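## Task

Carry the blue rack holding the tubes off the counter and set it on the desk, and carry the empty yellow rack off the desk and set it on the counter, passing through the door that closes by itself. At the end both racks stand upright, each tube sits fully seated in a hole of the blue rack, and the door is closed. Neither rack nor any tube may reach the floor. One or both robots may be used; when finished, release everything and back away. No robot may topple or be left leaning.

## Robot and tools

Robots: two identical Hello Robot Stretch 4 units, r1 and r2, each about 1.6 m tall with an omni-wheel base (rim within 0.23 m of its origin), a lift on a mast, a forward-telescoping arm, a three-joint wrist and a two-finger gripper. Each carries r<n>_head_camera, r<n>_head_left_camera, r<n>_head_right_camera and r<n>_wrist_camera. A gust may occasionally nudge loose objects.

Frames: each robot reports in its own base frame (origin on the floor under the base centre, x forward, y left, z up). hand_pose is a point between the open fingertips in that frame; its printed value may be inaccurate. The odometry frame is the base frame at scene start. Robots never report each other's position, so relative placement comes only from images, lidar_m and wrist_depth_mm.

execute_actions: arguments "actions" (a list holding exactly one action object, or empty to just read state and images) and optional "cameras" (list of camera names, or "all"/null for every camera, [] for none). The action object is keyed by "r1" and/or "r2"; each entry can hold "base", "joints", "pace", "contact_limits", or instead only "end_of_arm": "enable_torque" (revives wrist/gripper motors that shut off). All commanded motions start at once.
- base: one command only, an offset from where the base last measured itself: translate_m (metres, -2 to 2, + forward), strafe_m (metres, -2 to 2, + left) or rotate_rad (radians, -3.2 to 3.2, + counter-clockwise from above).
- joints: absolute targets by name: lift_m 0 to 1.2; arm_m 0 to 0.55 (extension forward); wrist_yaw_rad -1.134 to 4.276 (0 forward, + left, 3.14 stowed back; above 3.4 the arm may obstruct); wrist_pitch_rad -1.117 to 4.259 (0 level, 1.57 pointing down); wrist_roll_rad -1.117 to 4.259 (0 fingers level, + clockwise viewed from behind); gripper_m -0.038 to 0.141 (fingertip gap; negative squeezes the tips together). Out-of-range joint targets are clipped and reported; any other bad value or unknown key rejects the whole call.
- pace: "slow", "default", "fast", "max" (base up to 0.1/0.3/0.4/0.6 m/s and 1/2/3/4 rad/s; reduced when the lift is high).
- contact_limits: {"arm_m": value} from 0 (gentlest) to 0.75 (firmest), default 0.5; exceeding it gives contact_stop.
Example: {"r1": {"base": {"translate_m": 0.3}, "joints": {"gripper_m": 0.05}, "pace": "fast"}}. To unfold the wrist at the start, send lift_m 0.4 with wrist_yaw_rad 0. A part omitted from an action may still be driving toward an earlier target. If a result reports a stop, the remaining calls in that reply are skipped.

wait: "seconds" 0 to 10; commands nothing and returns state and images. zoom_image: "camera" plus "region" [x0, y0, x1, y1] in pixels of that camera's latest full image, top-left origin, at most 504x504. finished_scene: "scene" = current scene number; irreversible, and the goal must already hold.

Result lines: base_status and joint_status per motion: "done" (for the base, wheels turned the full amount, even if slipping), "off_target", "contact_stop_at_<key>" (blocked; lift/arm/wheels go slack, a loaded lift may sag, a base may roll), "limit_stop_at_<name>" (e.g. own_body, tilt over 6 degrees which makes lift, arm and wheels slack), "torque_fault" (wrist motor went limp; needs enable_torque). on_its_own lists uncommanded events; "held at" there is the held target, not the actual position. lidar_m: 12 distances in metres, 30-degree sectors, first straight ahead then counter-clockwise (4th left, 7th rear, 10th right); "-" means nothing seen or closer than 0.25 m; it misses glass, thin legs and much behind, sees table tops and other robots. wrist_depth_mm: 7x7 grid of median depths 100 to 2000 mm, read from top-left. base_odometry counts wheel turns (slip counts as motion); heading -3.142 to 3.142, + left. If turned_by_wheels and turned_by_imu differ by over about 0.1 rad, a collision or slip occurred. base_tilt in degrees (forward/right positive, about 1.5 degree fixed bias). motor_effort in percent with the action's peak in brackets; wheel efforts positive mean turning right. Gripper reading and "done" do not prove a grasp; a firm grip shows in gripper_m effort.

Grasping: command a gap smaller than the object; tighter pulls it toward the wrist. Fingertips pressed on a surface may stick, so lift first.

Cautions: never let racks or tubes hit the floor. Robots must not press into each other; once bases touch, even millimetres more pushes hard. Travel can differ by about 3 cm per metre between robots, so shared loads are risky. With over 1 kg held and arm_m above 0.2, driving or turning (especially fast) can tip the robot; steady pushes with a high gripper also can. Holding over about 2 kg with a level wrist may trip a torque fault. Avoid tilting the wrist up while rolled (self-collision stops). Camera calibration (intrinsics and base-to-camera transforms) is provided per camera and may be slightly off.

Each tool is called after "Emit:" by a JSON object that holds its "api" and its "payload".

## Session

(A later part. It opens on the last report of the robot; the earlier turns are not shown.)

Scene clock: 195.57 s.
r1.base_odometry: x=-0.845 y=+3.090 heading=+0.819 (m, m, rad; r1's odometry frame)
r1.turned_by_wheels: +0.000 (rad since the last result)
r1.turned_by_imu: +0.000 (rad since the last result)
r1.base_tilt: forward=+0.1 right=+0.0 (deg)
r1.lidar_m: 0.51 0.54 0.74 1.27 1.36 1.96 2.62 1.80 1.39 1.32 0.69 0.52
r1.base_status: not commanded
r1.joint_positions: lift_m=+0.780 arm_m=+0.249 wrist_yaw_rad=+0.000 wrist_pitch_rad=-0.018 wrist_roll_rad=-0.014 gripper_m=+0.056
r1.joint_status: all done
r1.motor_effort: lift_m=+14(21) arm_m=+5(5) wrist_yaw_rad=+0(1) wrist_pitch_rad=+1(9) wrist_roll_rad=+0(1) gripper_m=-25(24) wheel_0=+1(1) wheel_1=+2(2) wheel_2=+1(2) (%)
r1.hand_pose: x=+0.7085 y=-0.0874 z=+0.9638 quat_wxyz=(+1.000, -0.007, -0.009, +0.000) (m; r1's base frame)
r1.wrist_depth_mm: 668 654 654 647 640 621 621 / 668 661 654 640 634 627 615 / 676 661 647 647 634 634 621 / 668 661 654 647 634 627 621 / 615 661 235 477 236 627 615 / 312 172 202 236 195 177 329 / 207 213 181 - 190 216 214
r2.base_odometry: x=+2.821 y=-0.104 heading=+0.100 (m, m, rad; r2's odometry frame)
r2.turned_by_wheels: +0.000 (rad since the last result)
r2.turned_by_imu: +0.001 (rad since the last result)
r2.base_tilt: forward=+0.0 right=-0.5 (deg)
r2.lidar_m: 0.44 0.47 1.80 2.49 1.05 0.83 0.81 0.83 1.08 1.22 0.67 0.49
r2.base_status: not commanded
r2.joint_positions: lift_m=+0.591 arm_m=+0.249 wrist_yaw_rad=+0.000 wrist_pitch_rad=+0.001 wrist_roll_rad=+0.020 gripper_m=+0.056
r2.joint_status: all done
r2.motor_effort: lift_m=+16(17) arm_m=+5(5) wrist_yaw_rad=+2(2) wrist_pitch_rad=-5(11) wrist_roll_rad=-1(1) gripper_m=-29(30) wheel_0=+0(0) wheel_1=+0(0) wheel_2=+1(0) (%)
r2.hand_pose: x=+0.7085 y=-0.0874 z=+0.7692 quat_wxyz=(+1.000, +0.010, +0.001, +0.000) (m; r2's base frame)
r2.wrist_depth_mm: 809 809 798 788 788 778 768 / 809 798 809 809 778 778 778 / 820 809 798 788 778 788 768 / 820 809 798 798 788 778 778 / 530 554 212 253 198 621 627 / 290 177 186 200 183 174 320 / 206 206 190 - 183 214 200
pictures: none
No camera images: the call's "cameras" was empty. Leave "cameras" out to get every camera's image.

Both are resting. Release and retract.

Emit:
{"api": "execute_actions", "payload": {"actions": [{"r1":{"joints":{"gripper_m":0.141,"lift_m":0.783}},"r2":{"joints":{"gripper_m":0.141}}}], "cameras": ["r1_wrist_camera","r2_wrist_camera"]}}

Emit:
{"api": "execute_actions", "payload": {"actions": [{"r1":{"joints":{"arm_m":0}},"r2":{"joints":{"arm_m":0}}}]}}

Scene clock: 199.53 s.
r1.base_odometry: x=-0.845 y=+3.090 heading=+0.819 (m, m, rad; r1's odometry frame)
r1.turned_by_wheels: +0.000 (rad since the last result)
r1.turned_by_imu: +0.000 (rad since the last result)
r1.base_tilt: forward=+0.1 right=+0.0 (deg)
r1.lidar_m: 0.50 0.52 0.75 1.26 1.35 1.95 2.63 1.80 1.38 1.33 0.69 0.52
r1.base_status: not commanded
r1.joint_positions: lift_m=+0.783 arm_m=+0.249 wrist_yaw_rad=+0.000 wrist_pitch_rad=-0.015 wrist_roll_rad=-0.014 gripper_m=+0.141
r1.joint_status: all done
r1.motor_effort: lift_m=+22(26) arm_m=+5(5) wrist_yaw_rad=+0(0) wrist_pitch_rad=-6(6) wrist_roll_rad=-1(1) gripper_m=+0(25) wheel_0=+1(1) wheel_1=+2(2) wheel_2=+2(2) (%)
r1.hand_pose: x=+0.7085 y=-0.0874 z=+0.9654 quat_wxyz=(+1.000, -0.007, -0.008, +0.000) (m; r1's base frame)
r1.wrist_depth_mm: 661 661 654 634 634 621 615 / 668 661 647 640 634 627 621 / 661 654 647 640 640 627 615 / 661 654 654 640 627 621 615 / 603 621 272 462 273 621 615 / 307 260 217 219 220 271 322 / 213 211 208 - 210 215 227
r2.base_odometry: x=+2.821 y=-0.104 heading=+0.100 (m, m, rad; r2's odometry frame)
r2.turned_by_wheels: +0.000 (rad since the last result)
r2.turned_by_imu: +0.001 (rad since the last result)
r2.base_tilt: forward=+0.1 right=-0.6 (deg)
r2.lidar_m: 0.45 0.46 1.82 2.50 1.05 0.81 0.79 0.83 1.05 1.20 0.68 0.47
r2.base_status: not commanded
r2.joint_positions: lift_m=+0.591 arm_m=+0.249 wrist_yaw_rad=+0.000 wrist_pitch_rad=+0.001 wrist_roll_rad=+0.020 gripper_m=+0.141
r2.joint_status: all done
r2.motor_effort: lift_m=+16(16) arm_m=+5(5) wrist_yaw_rad=+2(2) wrist_pitch_rad=-5(5) wrist_roll_rad=-1(1) gripper_m=+0(30) wheel_0=+0(0) wheel_1=+0(0) wheel_2=+0(0) (%)
r2.hand_pose: x=+0.7085 y=-0.0874 z=+0.7693 quat_wxyz=(+1.000, +0.010, +0.001, +0.000) (m; r2's base frame)
r2.wrist_depth_mm: 798 798 788 788 788 778 768 / 820 809 798 798 788 778 768 / 820 809 798 798 788 778 788 / 820 820 809 798 788 788 788 / 535 559 227 248 205 621 640 / 290 274 224 204 204 211 322 / 206 206 205 - 206 214 228
pictures: r1_wrist_camera, r2_wrist_camera
camera_calibration (this result's frames):
r1_wrist_camera: T_world_to_cam=[[-0.00989335, -0.999215, 0.0383664, -0.128123], [0.0253365, -0.0386064, -0.998933, 0.998928], [0.99963, -0.00891073, 0.0256985, -0.508309], [0, 0, 0, 1]] pos_world=[0.481544, -0.0939868, 1.01584]
r2_wrist_camera: T_world_to_cam=[[0.0386036, -0.999238, -0.00582588, -0.0993794], [-0.0164812, 0.00519274, -0.999851, 0.833296], [0.999119, 0.0386938, -0.0162682, -0.462826], [0, 0, 0, 1]] pos_world=[0.479989, -0.0857222, 0.825063]
Images, in order (width x height): r1_wrist_camera 616x392, r2_wrist_camera 616x392.

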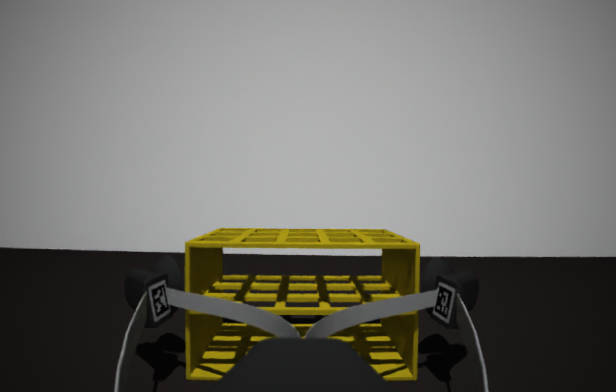

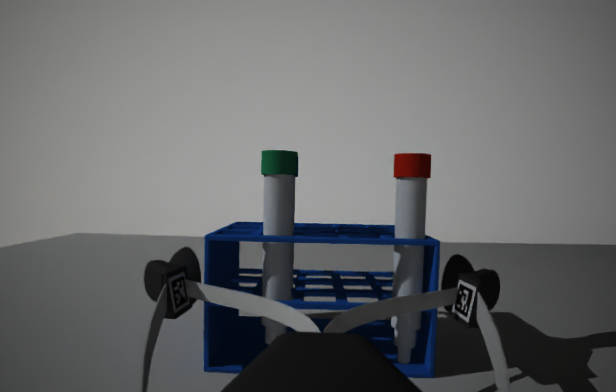

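Scene clock: 201.40 s.
r1.base_odometry: x=-0.845 y=+3.090 heading=+0.819 (m, m, rad; r1's odometry frame)
r1.turned_by_wheels: +0.000 (rad since the last result)
r1.turned_by_imu: +0.000 (rad since the last result)
r1.base_tilt: forward=+0.1 right=+0.0 (deg)
r1.lidar_m: 0.48 0.53 0.77 1.28 1.36 1.97 2.62 1.80 1.37 1.34 0.70 0.51
r1.base_status: not commanded
r1.joint_positions: lift_m=+0.783 arm_m=+0.001 wrist_yaw_rad=+0.000 wrist_pitch_rad=-0.015 wrist_roll_rad=-0.014 gripper_m=+0.141
r1.joint_status: all done
r1.motor_effort: lift_m=+22(22) arm_m=-5(6) wrist_yaw_rad=-1(2) wrist_pitch_rad=-6(7) wrist_roll_rad=-1(1) gripper_m=+0(1) wheel_0=+1(1) wheel_1=+2(2) wheel_2=+2(2) (%)
r1.hand_pose: x=+0.4603 y=-0.0875 z=+0.9654 quat_wxyz=(+1.000, -0.007, -0.008, +0.000) (m; r1's base frame)
r1.wrist_depth_mm: 931 917 904 891 866 854 854 / 931 917 891 904 878 878 854 / 931 931 891 891 878 854 854 / 917 917 904 891 891 866 854 / 609 634 647 549 668 668 661 / 314 268 272 330 274 274 325 / 271 267 265 - 260 258 255
r2.base_odometry: x=+2.821 y=-0.104 heading=+0.100 (m, m, rad; r2's odometry frame)
r2.turned_by_wheels: +0.000 (rad since the last result)
r2.turned_by_imu: +0.000 (rad since the last result)
r2.base_tilt: forward=+0.1 right=-0.6 (deg)
r2.lidar_m: 0.45 0.48 1.82 2.51 1.03 0.82 0.78 0.84 1.05 1.20 0.64 0.47
r2.base_status: not commanded
r2.joint_positions: lift_m=+0.591 arm_m=+0.001 wrist_yaw_rad=+0.000 wrist_pitch_rad=+0.002 wrist_roll_rad=+0.020 gripper_m=+0.141
r2.joint_status: all done
r2.motor_effort: lift_m=+17(17) arm_m=-5(7) wrist_yaw_rad=+2(1) wrist_pitch_rad=-7(7) wrist_roll_rad=-1(1) gripper_m=+0(2) wheel_0=+0(0) wheel_1=+0(0) wheel_2=+0(0) (%)
r2.hand_pose: x=+0.4606 y=-0.0875 z=+0.7689 quat_wxyz=(+1.000, +0.010, +0.001, +0.000) (m; r2's base frame)
r2.wrist_depth_mm: 1078 1060 1042 1042 1025 1025 1008 / 1060 1042 1042 1042 1042 1025 1025 / 1060 1060 1060 1042 1042 1025 1042 / 1078 1060 1060 1042 1025 1025 1042 / 530 554 585 477 603 621 634 / 293 276 262 314 268 211 322 / 234 232 231 - 230 230 229
pictures: r1_head_camera, r1_head_left_camera, r1_head_right_camera, r1_wrist_camera, r2_head_camera, r2_head_left_camera, r2_head_right_camera, r2_wrist_camera
camera_calibration (this result's frames):
r1_wrist_camera: T_world_to_cam=[[-0.010014, -0.999214, 0.0383663, -0.130557], [0.0253455, -0.0386095, -0.998933, 1.00521], [0.999629, -0.00903093, 0.0257122, -0.260259], [0, 0, 0, 1]] pos_world=[0.233378, -0.0939942, 1.01584]
r2_wrist_camera: T_world_to_cam=[[0.0384186, -0.999245, -0.00586515, -0.0897488], [-0.0174959, 0.00519593, -0.999833, 0.829263], [0.999109, 0.0385148, -0.0172831, -0.214381], [0, 0, 0, 1]] pos_world=[0.232146, -0.0857329, 0.824893]
Images, in order (width x height): r1_head_camera 420x560, r1_head_left_camera 420x672, r1_head_right_camera 420x672, r1_wrist_camera 616x392, r2_head_camera 420x560, r2_head_left_camera 420x672, r2_head_right_camera 420x672, r2_wrist_camera 616x392.

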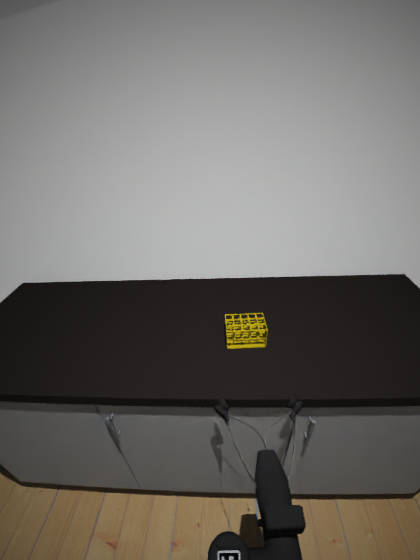

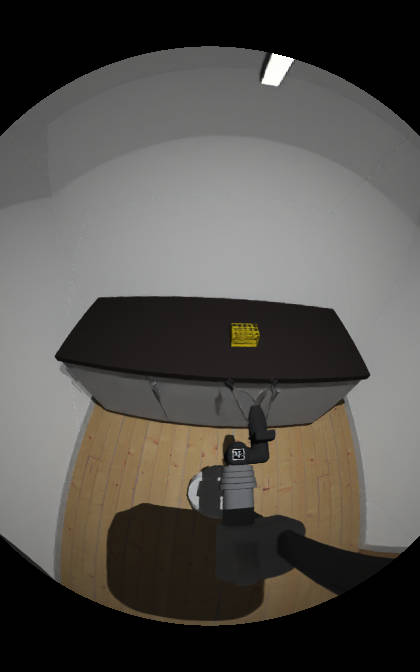

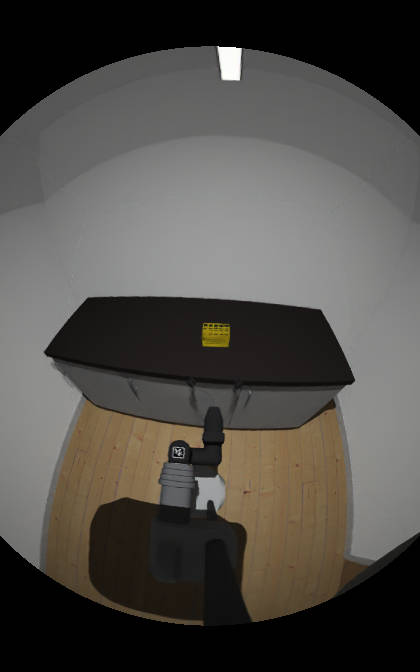

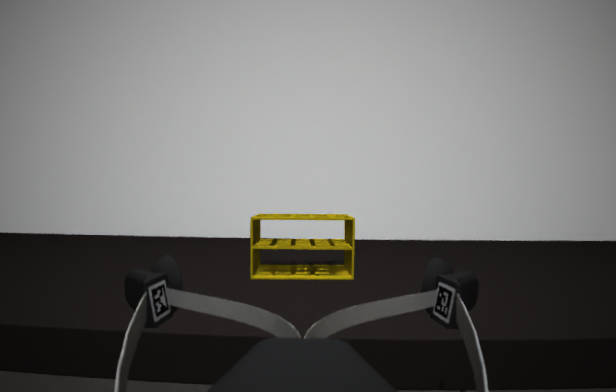

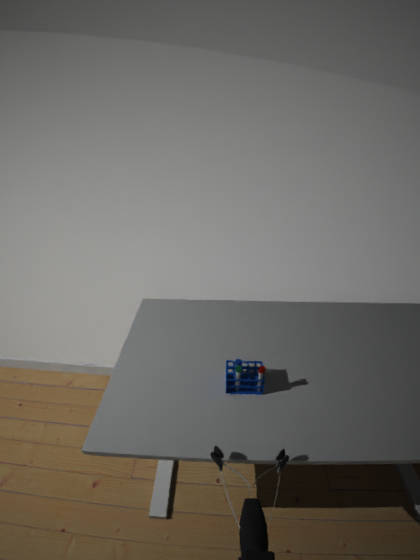

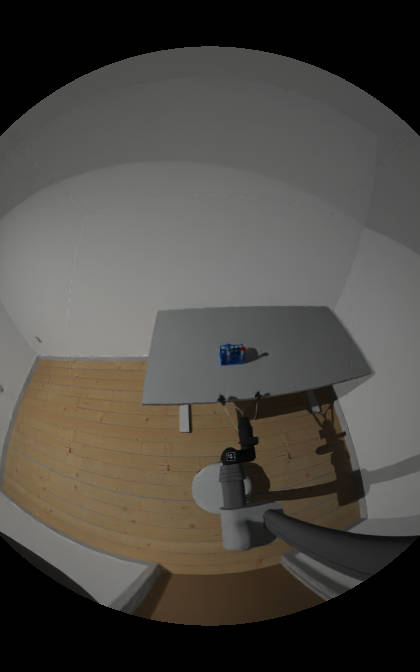

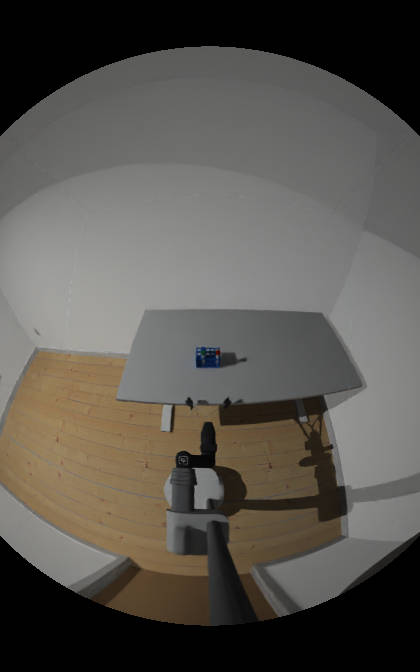

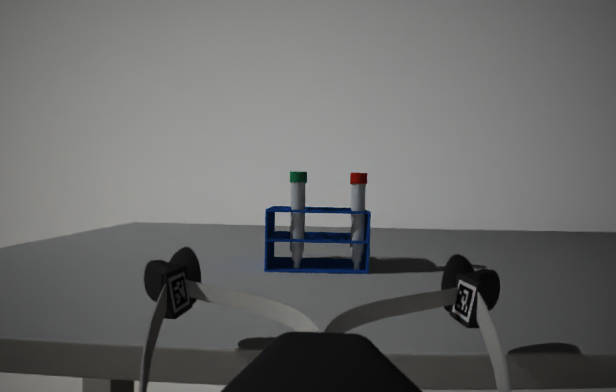

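Emit:
{"api": "execute_actions", "payload": {"actions": [{"r1":{"base":{"translate_m":-0.3},"pace":"fast"},"r2":{"base":{"translate_m":-0.2},"pace":"fast"}}], "cameras": ["r1_head_right_camera","r2_head_right_camera","r2_head_camera"]}}

Emit:
{"api": "zoom_image", "payload": {"camera": "r2_head_right_camera", "region": [60,500,360,640]}}

Emit:
{"api": "zoom_image", "payload": {"camera": "r2_head_camera", "region": [200,290,280,370]}}

Scene clock: 206.87 s.
r1.base_odometry: x=-1.050 y=+2.871 heading=+0.819 (m, m, rad; r1's odometry frame)
r1.turned_by_wheels: +0.000 (rad since the last result)
r1.turned_by_imu: +0.000 (rad since the last result)
r1.base_tilt: forward=+0.1 right=+0.0 (deg)
r1.lidar_m: 0.80 0.84 1.19 1.29 1.38 1.99 2.33 1.78 1.35 1.31 1.09 0.82
r1.base_status: done
r1.joint_positions: lift_m=+0.783 arm_m=+0.001 wrist_yaw_rad=+0.000 wrist_pitch_rad=-0.015 wrist_roll_rad=-0.014 gripper_m=+0.141
r1.joint_status: not commanded
r1.motor_effort: lift_m=+22(22) arm_m=-5(5) wrist_yaw_rad=+0(1) wrist_pitch_rad=-7(6) wrist_roll_rad=-1(1) gripper_m=+1(0) wheel_0=+0(7) wheel_1=-2(7) wheel_2=+1(14) (%)
r1.hand_pose: x=+0.4603 y=-0.0874 z=+0.9654 quat_wxyz=(+1.000, -0.007, -0.008, +0.000) (m; r1's base frame)
r1.wrist_depth_mm: 1229 1229 1182 1182 1182 1138 1160 / 1255 1229 1205 1182 1160 1160 1160 / 1229 1229 1229 1182 1182 1182 1160 / 1205 1229 1182 1182 1182 1182 1138 / 621 634 647 661 668 668 668 / 597 597 585 580 559 574 564 / 597 591 585 - 580 574 564
r2.base_odometry: x=+2.622 y=-0.124 heading=+0.100 (m, m, rad; r2's odometry frame)
r2.turned_by_wheels: +0.000 (rad since the last result)
r2.turned_by_imu: +0.002 (rad since the last result)
r2.base_tilt: forward=+0.1 right=-0.6 (deg)
r2.lidar_m: 0.63 0.65 2.12 2.02 0.72 0.63 0.59 0.64 0.80 1.19 0.97 0.64
r2.base_status: done
r2.joint_positions: lift_m=+0.591 arm_m=+0.001 wrist_yaw_rad=+0.000 wrist_pitch_rad=+0.002 wrist_roll_rad=+0.020 gripper_m=+0.141
r2.joint_status: not commanded
r2.motor_effort: lift_m=+18(18) arm_m=-5(5) wrist_yaw_rad=+2(3) wrist_pitch_rad=-6(7) wrist_roll_rad=-1(1) gripper_m=+2(0) wheel_0=+0(5) wheel_1=+0(5) wheel_2=+1(12) (%)
r2.hand_pose: x=+0.4605 y=-0.0874 z=+0.7689 quat_wxyz=(+1.000, +0.010, +0.001, +0.000) (m; r2's base frame)
r2.wrist_depth_mm: 1281 1255 1229 1255 1205 1229 1205 / 1281 1281 1255 1255 1255 1229 1205 / 1281 1281 1281 1255 1229 1205 1229 / 1308 1281 1281 1255 1229 1229 1205 / 530 549 580 597 609 627 634 / 1281 831 1281 430 430 211 1229 / 1308 1281 1255 - 1229 1255 1205
pictures: r1_head_right_camera, r2_head_camera, r2_head_right_camera
Images, in order (width x height): r1_head_right_camera 420x672, r2_head_camera 420x560, r2_head_right_camera 420x672.

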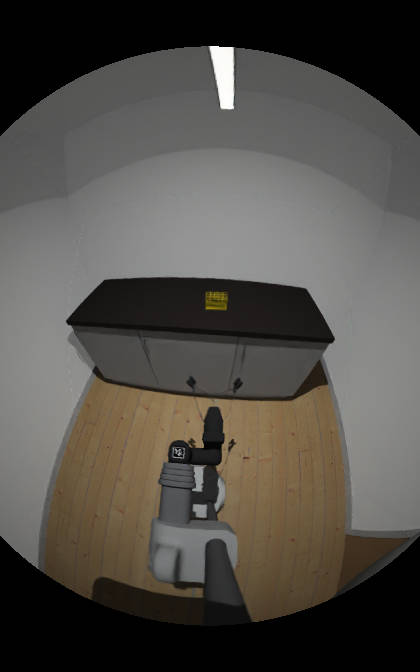

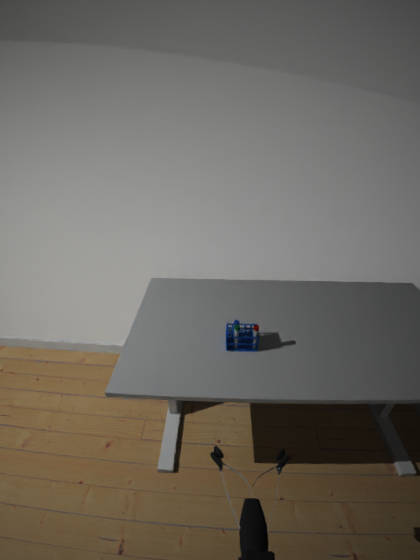

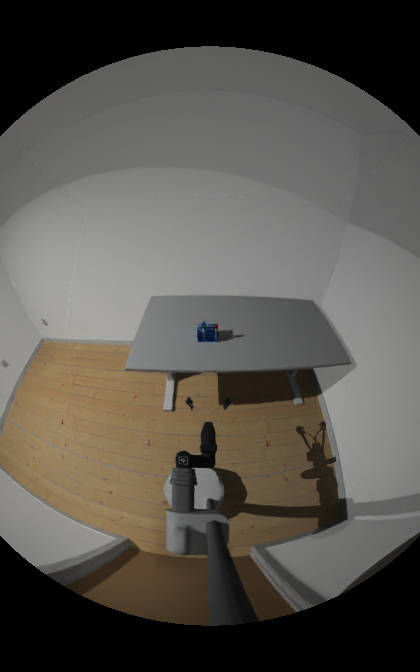

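Region (60, 500, 360, 640) of r2_head_right_camera's 420x672 image, scaled by 1.680, with more detail than that image has; it fills the top 235 rows of this view, and the rest is white.

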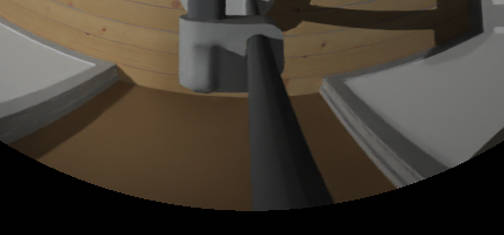

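Region (200, 290, 280, 370) of r2_head_camera's 420x560 image, scaled by 6.300, with more detail than that image has.

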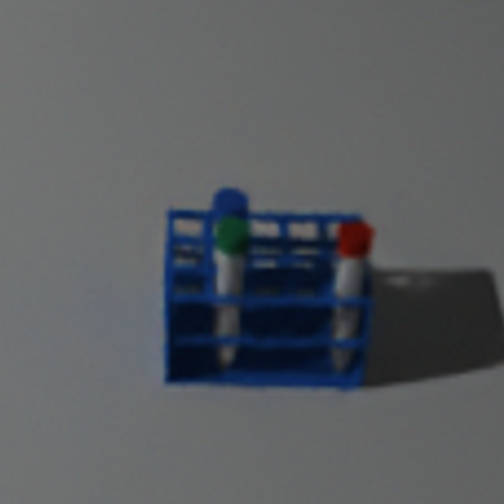

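Emit:
{"api": "finished_scene", "payload": {"scene": 1}}

The scene is finished: the task was done.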